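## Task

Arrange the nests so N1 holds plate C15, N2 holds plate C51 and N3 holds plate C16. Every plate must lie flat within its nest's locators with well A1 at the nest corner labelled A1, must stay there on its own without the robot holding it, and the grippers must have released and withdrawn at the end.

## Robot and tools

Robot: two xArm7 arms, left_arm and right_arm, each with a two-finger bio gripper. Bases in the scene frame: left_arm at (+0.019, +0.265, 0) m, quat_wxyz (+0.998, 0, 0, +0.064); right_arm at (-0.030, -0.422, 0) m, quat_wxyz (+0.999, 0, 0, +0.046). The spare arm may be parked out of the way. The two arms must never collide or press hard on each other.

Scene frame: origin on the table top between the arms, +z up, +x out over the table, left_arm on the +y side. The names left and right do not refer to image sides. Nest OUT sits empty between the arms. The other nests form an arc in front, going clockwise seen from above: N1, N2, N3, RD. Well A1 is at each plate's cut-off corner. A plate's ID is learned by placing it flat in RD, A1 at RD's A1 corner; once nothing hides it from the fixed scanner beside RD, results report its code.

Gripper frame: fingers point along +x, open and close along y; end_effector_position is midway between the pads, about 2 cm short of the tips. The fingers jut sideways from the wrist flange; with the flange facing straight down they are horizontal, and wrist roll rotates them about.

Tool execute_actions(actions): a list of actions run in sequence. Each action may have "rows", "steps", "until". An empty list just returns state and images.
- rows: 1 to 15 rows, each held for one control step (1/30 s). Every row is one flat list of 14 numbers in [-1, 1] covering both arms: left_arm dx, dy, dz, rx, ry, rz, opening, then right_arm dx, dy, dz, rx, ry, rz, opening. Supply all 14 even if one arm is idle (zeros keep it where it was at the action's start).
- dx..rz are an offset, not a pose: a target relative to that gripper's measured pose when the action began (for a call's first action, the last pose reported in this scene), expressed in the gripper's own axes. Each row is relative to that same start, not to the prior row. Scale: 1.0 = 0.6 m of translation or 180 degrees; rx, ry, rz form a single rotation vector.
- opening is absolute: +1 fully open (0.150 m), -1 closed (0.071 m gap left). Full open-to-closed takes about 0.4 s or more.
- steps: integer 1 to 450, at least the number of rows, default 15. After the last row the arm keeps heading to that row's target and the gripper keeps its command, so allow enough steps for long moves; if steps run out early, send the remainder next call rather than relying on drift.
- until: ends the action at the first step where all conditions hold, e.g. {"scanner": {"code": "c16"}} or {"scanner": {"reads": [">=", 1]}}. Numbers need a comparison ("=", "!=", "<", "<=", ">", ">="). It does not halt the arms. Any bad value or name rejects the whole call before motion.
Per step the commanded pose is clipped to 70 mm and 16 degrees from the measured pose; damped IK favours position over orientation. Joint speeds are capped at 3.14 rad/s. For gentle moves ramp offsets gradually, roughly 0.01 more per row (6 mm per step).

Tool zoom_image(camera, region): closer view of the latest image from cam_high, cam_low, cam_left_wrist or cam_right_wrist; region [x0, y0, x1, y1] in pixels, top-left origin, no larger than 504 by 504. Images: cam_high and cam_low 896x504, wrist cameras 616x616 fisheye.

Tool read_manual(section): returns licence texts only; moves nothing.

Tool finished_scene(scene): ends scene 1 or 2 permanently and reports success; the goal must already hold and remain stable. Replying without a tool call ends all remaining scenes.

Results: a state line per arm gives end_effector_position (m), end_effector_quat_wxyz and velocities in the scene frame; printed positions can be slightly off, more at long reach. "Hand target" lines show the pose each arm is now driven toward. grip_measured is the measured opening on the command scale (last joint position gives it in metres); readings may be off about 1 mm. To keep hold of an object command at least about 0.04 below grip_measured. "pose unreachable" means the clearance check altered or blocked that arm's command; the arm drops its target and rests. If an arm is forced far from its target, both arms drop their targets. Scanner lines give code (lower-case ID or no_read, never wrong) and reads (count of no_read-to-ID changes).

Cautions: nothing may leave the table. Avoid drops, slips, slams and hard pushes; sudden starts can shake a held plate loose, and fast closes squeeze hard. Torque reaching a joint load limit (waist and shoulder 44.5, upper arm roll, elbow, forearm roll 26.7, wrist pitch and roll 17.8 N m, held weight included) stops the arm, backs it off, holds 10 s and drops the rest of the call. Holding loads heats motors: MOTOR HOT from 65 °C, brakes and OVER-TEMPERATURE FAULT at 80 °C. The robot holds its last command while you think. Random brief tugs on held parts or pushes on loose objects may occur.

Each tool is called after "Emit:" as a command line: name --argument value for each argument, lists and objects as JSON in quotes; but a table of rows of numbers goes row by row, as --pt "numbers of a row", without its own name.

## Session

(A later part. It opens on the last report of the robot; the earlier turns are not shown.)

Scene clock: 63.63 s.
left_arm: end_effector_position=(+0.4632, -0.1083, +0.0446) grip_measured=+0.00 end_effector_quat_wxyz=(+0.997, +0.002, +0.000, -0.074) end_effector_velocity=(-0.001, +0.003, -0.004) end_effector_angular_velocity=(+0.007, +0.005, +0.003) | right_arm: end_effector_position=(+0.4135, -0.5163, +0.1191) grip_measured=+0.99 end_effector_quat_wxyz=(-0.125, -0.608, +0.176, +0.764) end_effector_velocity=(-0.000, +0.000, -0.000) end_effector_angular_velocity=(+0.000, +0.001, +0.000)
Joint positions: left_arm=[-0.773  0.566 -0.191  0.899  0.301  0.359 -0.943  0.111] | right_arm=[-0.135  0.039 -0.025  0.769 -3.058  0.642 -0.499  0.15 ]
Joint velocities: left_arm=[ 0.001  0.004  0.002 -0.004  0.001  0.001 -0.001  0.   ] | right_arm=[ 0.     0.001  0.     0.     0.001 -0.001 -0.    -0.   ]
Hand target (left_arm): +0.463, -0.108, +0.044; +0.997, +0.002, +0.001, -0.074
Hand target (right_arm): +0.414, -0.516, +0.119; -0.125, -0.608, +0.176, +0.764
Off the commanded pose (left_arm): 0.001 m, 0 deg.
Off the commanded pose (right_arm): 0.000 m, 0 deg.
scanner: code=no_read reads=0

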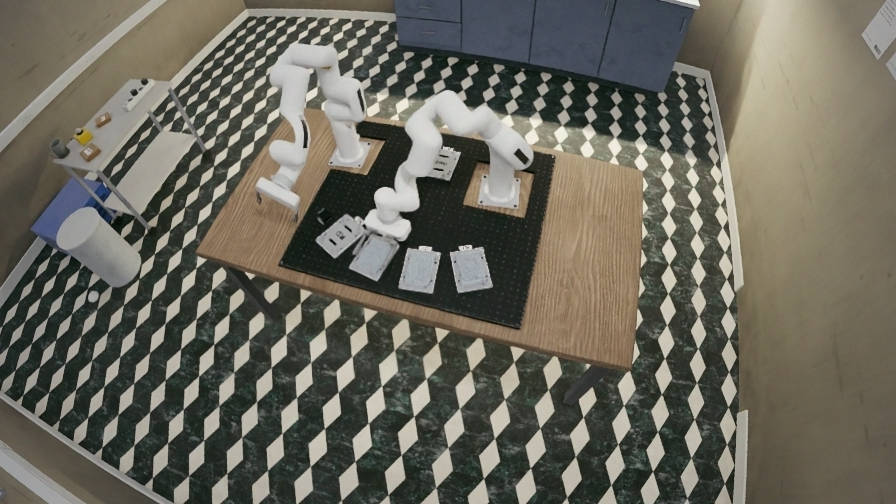

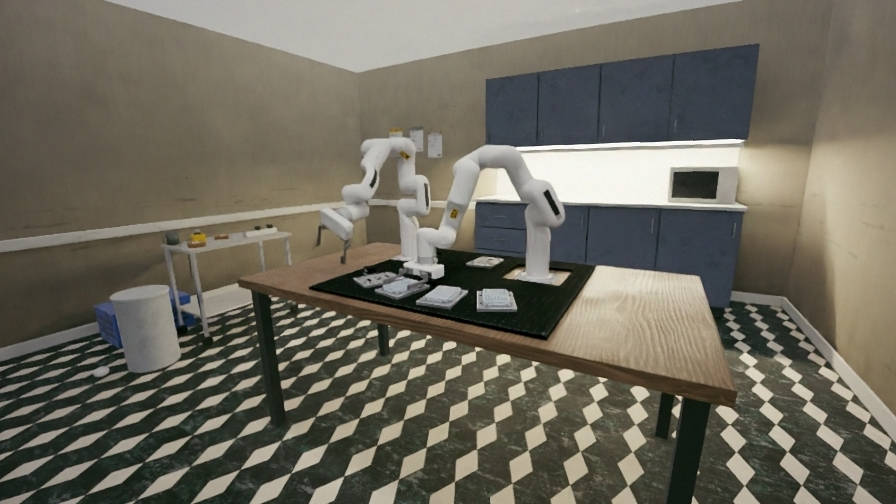

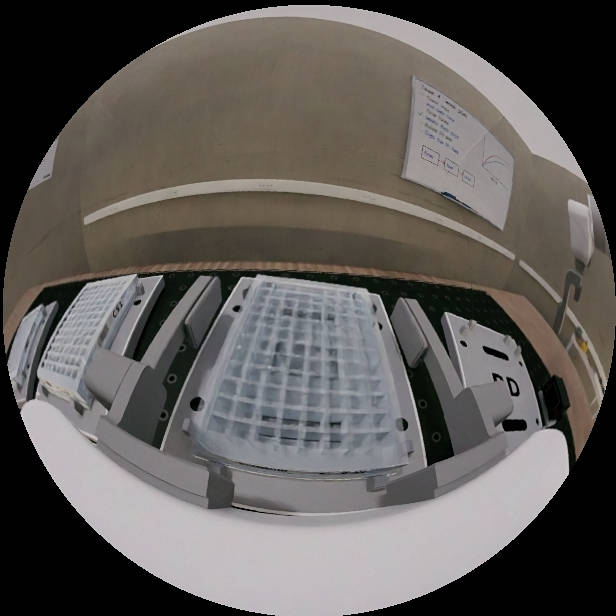

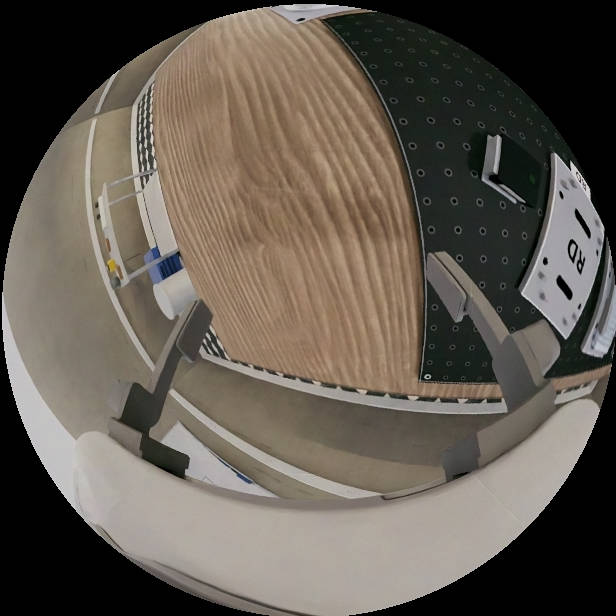

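Emit:
execute_actions --actions '[{"rows":[[0,0,-0.002,0,0,0,-0.15,0,0,0,0,0,0,1],[0,0,-0.004,0,0,0,-0.3,0,0,0,0,0,0,1],[0,0,-0.004,0,0,0,-0.45,0,0,0,0,0,0,1],[0,0,-0.004,0,0,0,-0.58,0,0,0,0,0,0,1],[0,0,-0.004,0,0,0,-0.68,0,0,0,0,0,0,1],[0,0,-0.004,0,0,0,-0.76,0,0,0,0,0,0,1],[0,0,-0.004,0,0,0,-0.82,0,0,0,0,0,0,1]],"steps":14},{"rows":[[-0.001,0,0,0,0,0,-0.82,0,0,0,0,0,0,1],[-0.002,0,0,0,0,0,-0.82,0,0,0,0,0,0,1],[-0.003,0,0,0,0,0,-0.82,0,0,0,0,0,0,1],[-0.004,0,0,0,0,0,-0.82,0,0,0,0,0,0,1]],"steps":12}]'

Scene clock: 64.77 s.
left_arm: end_effector_position=(+0.4618, -0.1084, +0.0432) grip_measured=-0.70 end_effector_quat_wxyz=(+0.997, +0.001, -0.001, -0.074) end_effector_velocity=(-0.002, -0.000, -0.001) end_effector_angular_velocity=(+0.001, +0.002, -0.001) | right_arm: end_effector_position=(+0.4135, -0.5163, +0.1191) grip_measured=+0.99 end_effector_quat_wxyz=(-0.125, -0.608, +0.176, +0.764) end_effector_velocity=(+0.000, -0.001, +0.001) end_effector_angular_velocity=(-0.002, -0.002, +0.001)
Joint positions: left_arm=[-0.779  0.569 -0.186  0.896  0.305  0.35  -0.948  0.083] | right_arm=[-0.135  0.039 -0.025  0.769 -3.058  0.642 -0.499  0.15 ]
Joint velocities: left_arm=[-0.003 -0.001 -0.    -0.003 -0.002  0.    -0.001  0.   ] | right_arm=[-0.001 -0.001 -0.     0.    -0.002  0.001 -0.    -0.   ]
Hand target (left_arm): +0.461, -0.108, +0.042; +0.997, +0.002, +0.000, -0.074
Hand target (right_arm): +0.414, -0.516, +0.119; -0.125, -0.608, +0.176, +0.764
Off the commanded pose (left_arm): 0.002 m, 0 deg.
Off the commanded pose (right_arm): 0.000 m, 0 deg.
scanner: code=no_read reads=0

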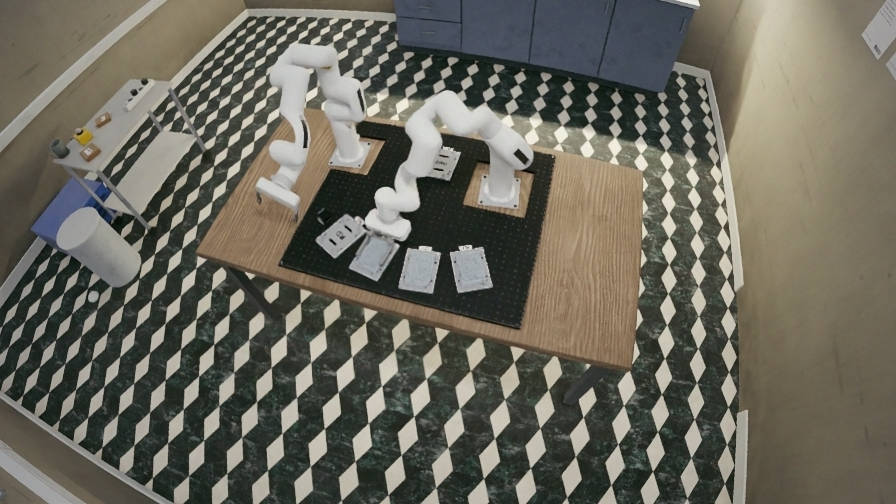

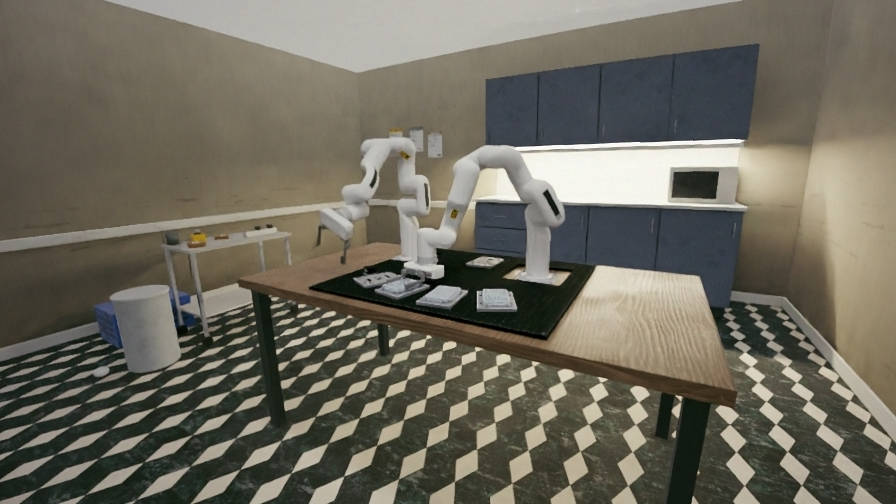

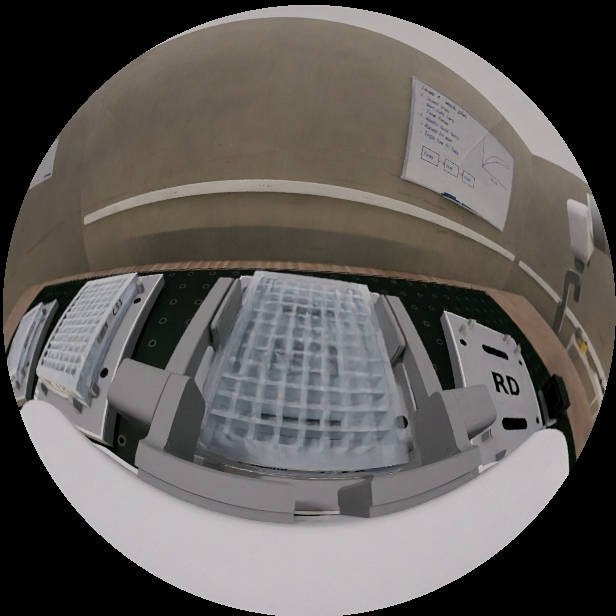

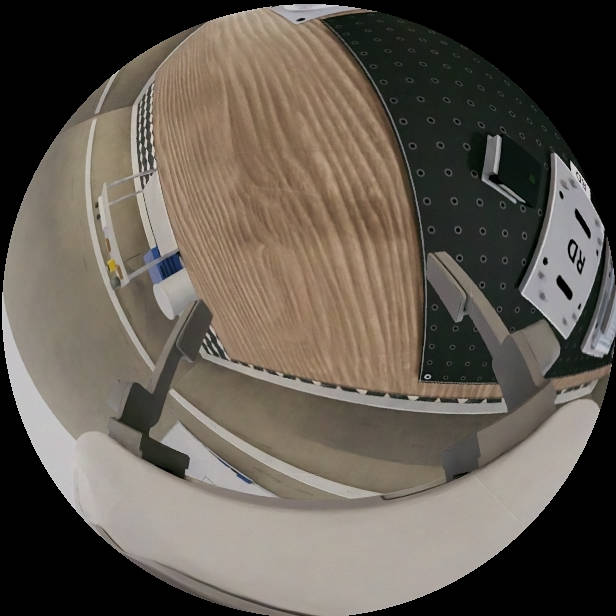

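Emit:
execute_actions --actions '[{"rows":[[-0.0015,0,0,0,0,0,-0.82,0,0,0,0,0,0,1],[-0.0015,0,0,0,0,0,-0.82,0,0,0,0,0,0,1],[-0.0015,0,0,0,0,0,-0.82,0,0,0,0,0,0,1],[-0.0015,0,0,0,0,0,-0.82,0,0,0,0,0,0,1],[-0.0015,0,0,0,0,0,-0.65,0,0,0,0,0,0,1],[-0.0015,0,0,0,0,0,-0.5,0,0,0,0,0,0,1],[-0.0015,0,0,0,0,0,-0.3,0,0,0,0,0,0,1],[-0.0015,0,0,0,0,0,-0.1,0,0,0,0,0,0,1],[-0.0015,0,0,0,0,0,0.1,0,0,0,0,0,0,1],[-0.0015,0,0,0,0,0,0.3,0,0,0,0,0,0,1]],"steps":16},{"rows":[[0,0,0.005,0,0,0,0.3,0,0,0,0,0,0,1],[0,0,0.012,0,0,0,0.3,0,0,0,0,0,0,1],[0,0,0.02,0,0,0,0.3,0,0,0,0,0,0,1],[0,0,0.03,0,0,0,0.3,0,0,0,0,0,0,1],[0,0,0.04,0,0,0,0.3,0,0,0,0,0,0,1],[0.002,0,0.05,0,0,0,0.3,0,0,0,0,0,0,1],[0.004,0,0.056,0,0,0,0.3,0,0,0,0,0,0,1],[0.004,0,0.060,0,0,0,0.3,0,0,0,0,0,0,1]],"steps":18}]'

Emit:
zoom_image --camera "cam_left_wrist" --region '[100, 240, 530, 540]'

Emit:
zoom_image --camera "cam_low" --region '[370, 272, 434, 304]'

Scene clock: 66.17 s.
left_arm: end_effector_position=(+0.4624, -0.1082, +0.0780) grip_measured=+0.30 end_effector_quat_wxyz=(+0.997, +0.002, +0.000, -0.074) end_effector_velocity=(+0.001, -0.003, +0.004) end_effector_angular_velocity=(-0.006, -0.005, -0.001) | right_arm: end_effector_position=(+0.4135, -0.5163, +0.1191) grip_measured=+0.99 end_effector_quat_wxyz=(-0.125, -0.608, +0.176, +0.764) end_effector_velocity=(+0.000, +0.000, +0.000) end_effector_angular_velocity=(-0.001, -0.001, +0.001)
Joint positions: left_arm=[-0.743  0.469 -0.232  0.874  0.259  0.432 -0.911  0.122] | right_arm=[-0.135  0.039 -0.025  0.769 -3.058  0.642 -0.499  0.15 ]
Joint velocities: left_arm=[ 0.    -0.003 -0.002  0.005 -0.001  0.     0.001  0.   ] | right_arm=[ 0.001 -0.     0.     0.    -0.001  0.    -0.    -0.   ]
Hand target (left_arm): +0.463, -0.108, +0.079; +0.997, +0.002, -0.000, -0.074
Hand target (right_arm): +0.414, -0.516, +0.119; -0.125, -0.608, +0.176, +0.764
Off the commanded pose (left_arm): 0.001 m, 0 deg.
Off the commanded pose (right_arm): 0.000 m, 0 deg.
scanner: code=no_read reads=0

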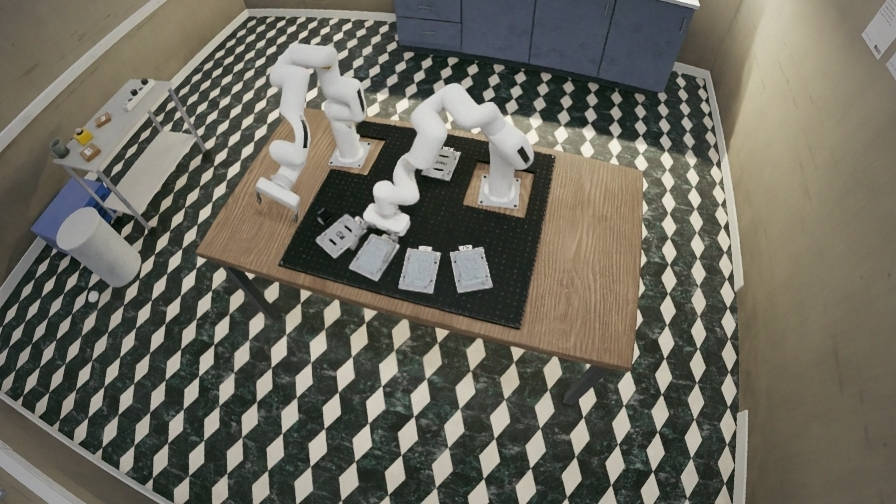

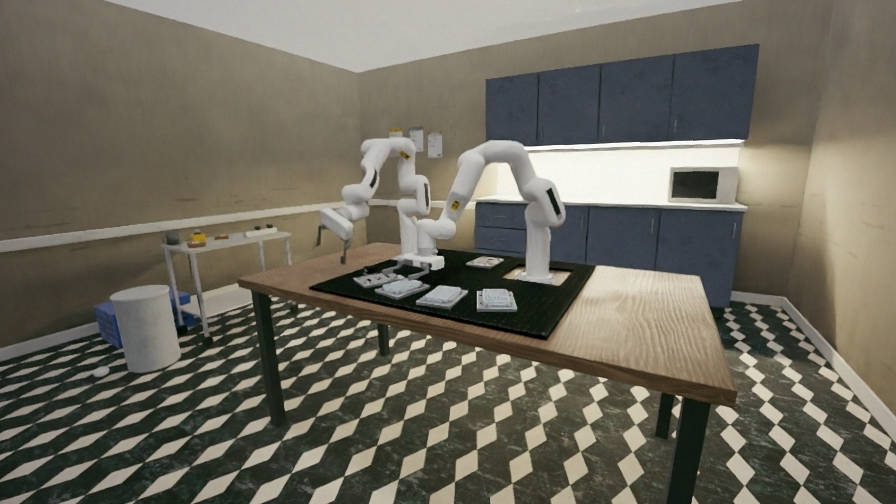

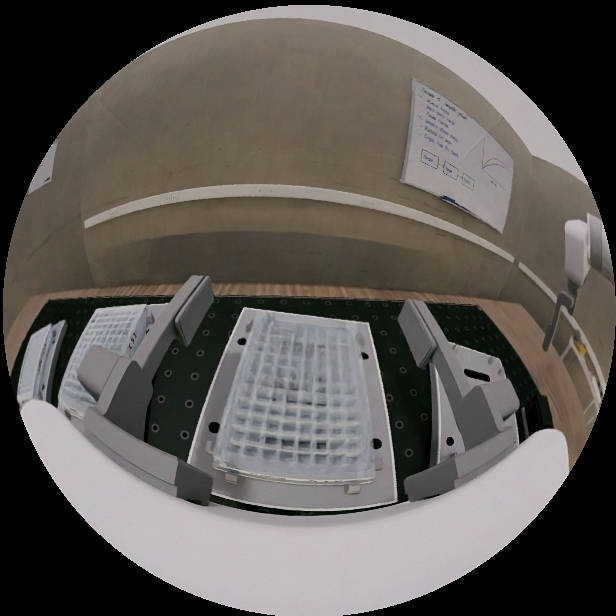

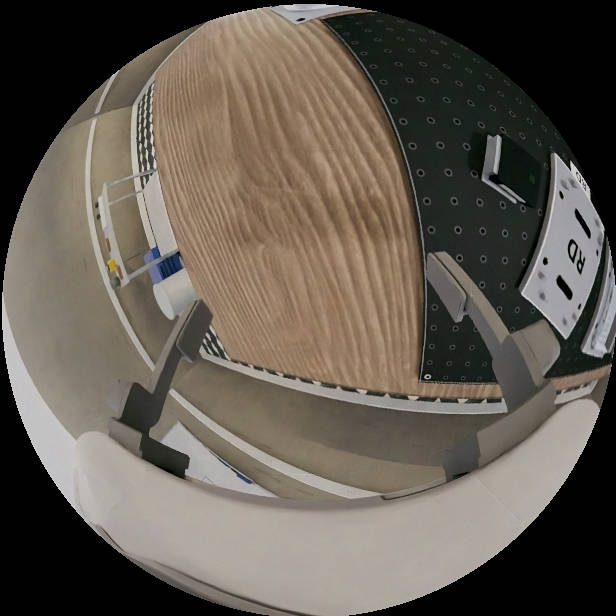

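Region (100, 240, 530, 540) of cam_left_wrist's 616x616 image, scaled by 1.172, with more detail than that image has; it fills the top 352 rows of this view, and the rest is white.

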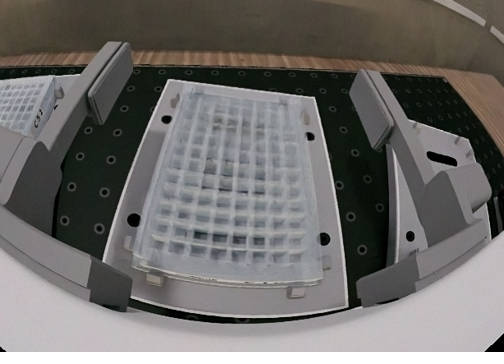

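Region (370, 272, 434, 304) of cam_low's 896x504 image, scaled by 7.875, with more detail than that image has.

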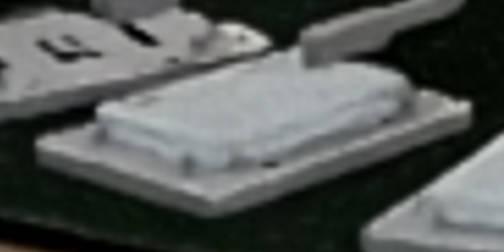

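Emit:
zoom_image --camera "cam_left_wrist" --region '[230, 300, 390, 350]'

Emit:
zoom_image --camera "cam_high" --region '[340, 240, 450, 300]'

Region (230, 300, 390, 350) of cam_left_wrist's 616x616 image, scaled by 3.150, with more detail than that image has; it fills the top 158 rows of this view, and the rest is white.

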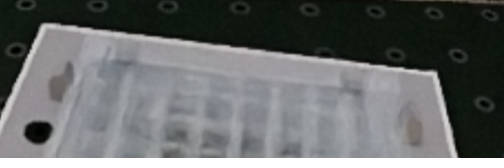

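Region (340, 240, 450, 300) of cam_high's 896x504 image, scaled by 4.582, with more detail than that image has; it fills the top 275 rows of this view, and the rest is white.

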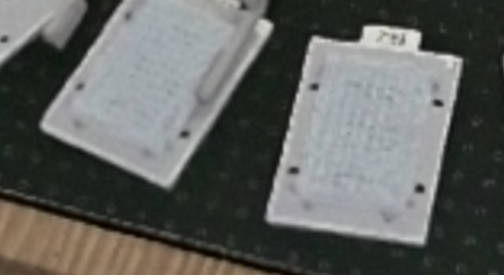

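Emit:
execute_actions --actions '[{"rows":[[-0.01,0,0.008,0,0,0,0.3,0,0,0,0,0,0,1],[-0.03,0,0.022,0,0,0,0.3,0,0,0,0,0,0,1],[-0.055,0,0.04,0,0,0,0.3,0,0,0,0,0,0,1],[-0.085,0,0.06,0,0,0,0.3,0,0,0,0,0,0,1],[-0.115,0,0.08,0,0,0,0.3,0,0,0,0,0,0,1],[-0.145,0,0.10,0,0,0,0.3,0,0,0,0,0,0,1],[-0.17,0,0.115,0,0,0,0.3,0,0,0,0,0,0,1],[-0.19,0,0.125,0,0,0,0.3,0,0,0,0,0,0,1],[-0.20,0,0.13,0,0,0,0.3,0,0,0,0,0,0,1]],"steps":22}]'

Emit:
finished_scene --scene 2

Scene clock: 68.07 s.
left_arm: end_effector_position=(+0.3445, -0.0898, +0.1548) grip_measured=+0.30 end_effector_quat_wxyz=(+0.997, +0.003, -0.000, -0.073) end_effector_velocity=(-0.004, -0.001, -0.001) end_effector_angular_velocity=(+0.004, +0.005, -0.008) | right_arm: end_effector_position=(+0.4135, -0.5163, +0.1191) grip_measured=+0.99 end_effector_quat_wxyz=(-0.125, -0.608, +0.176, +0.764) end_effector_velocity=(+0.000, +0.000, +0.000) end_effector_angular_velocity=(+0.001, -0.000, -0.000)
Joint positions: left_arm=[-0.815  0.039 -0.388  0.567  0.036  0.536 -0.961  0.122] | right_arm=[-0.135  0.039 -0.025  0.769 -3.058  0.642 -0.499  0.15 ]
Joint velocities: left_arm=[-0.004 -0.006 -0.004 -0.005 -0.009  0.006  0.007  0.   ] | right_arm=[ 0.    -0.     0.     0.     0.001 -0.001  0.    -0.   ]
Hand target (left_arm): +0.344, -0.090, +0.155; +0.997, +0.003, -0.001, -0.074
Hand target (right_arm): +0.414, -0.516, +0.119; -0.125, -0.608, +0.176, +0.764
Off the commanded pose (left_arm): 0.002 m, 0 deg.
Off the commanded pose (right_arm): 0.000 m, 0 deg.
scanner: code=no_read reads=0

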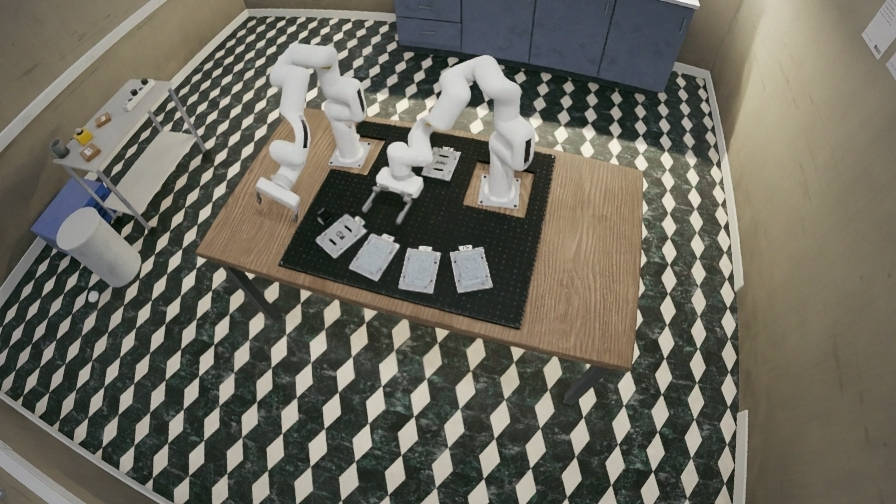

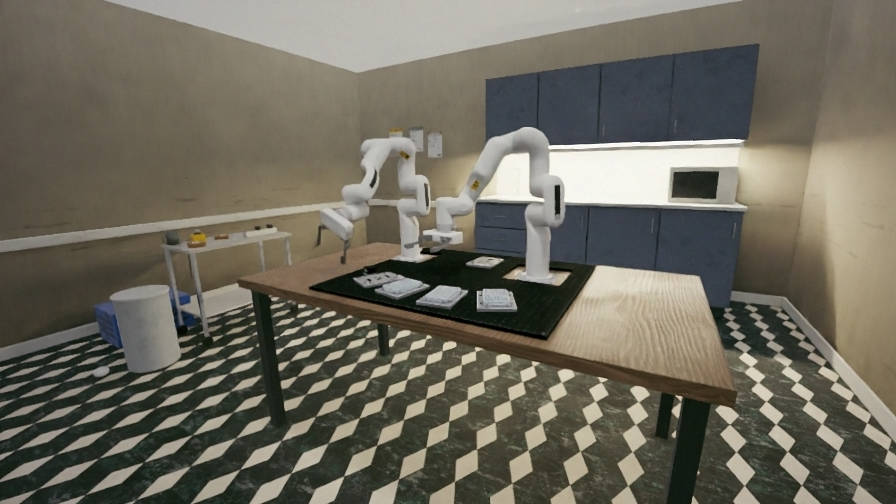

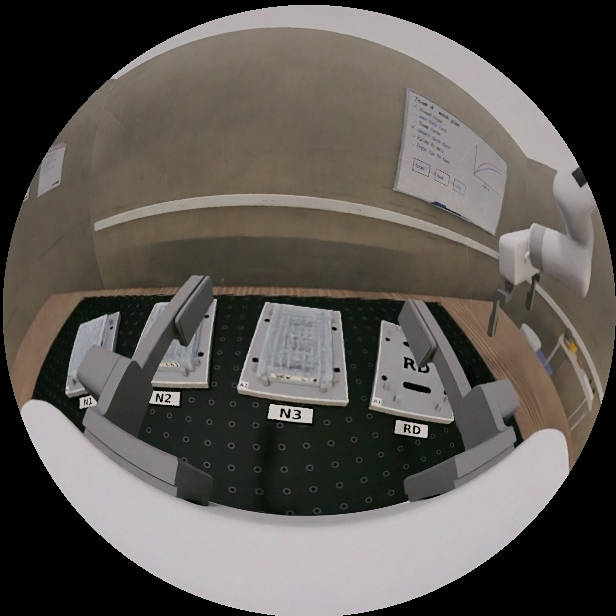

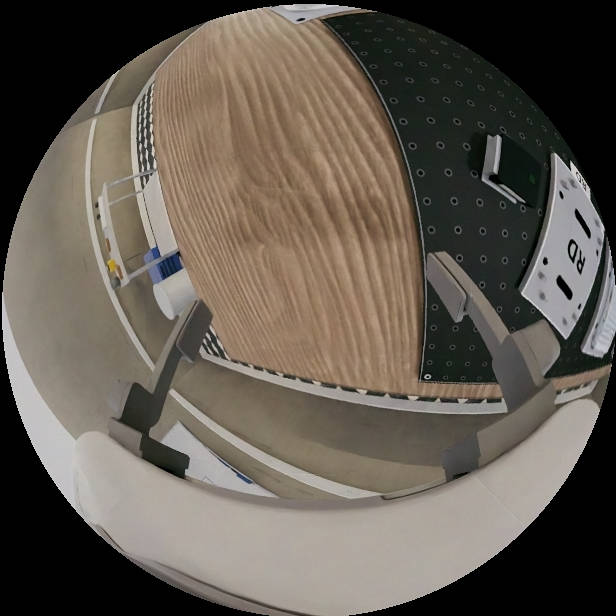

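The scene is finished: the task was done.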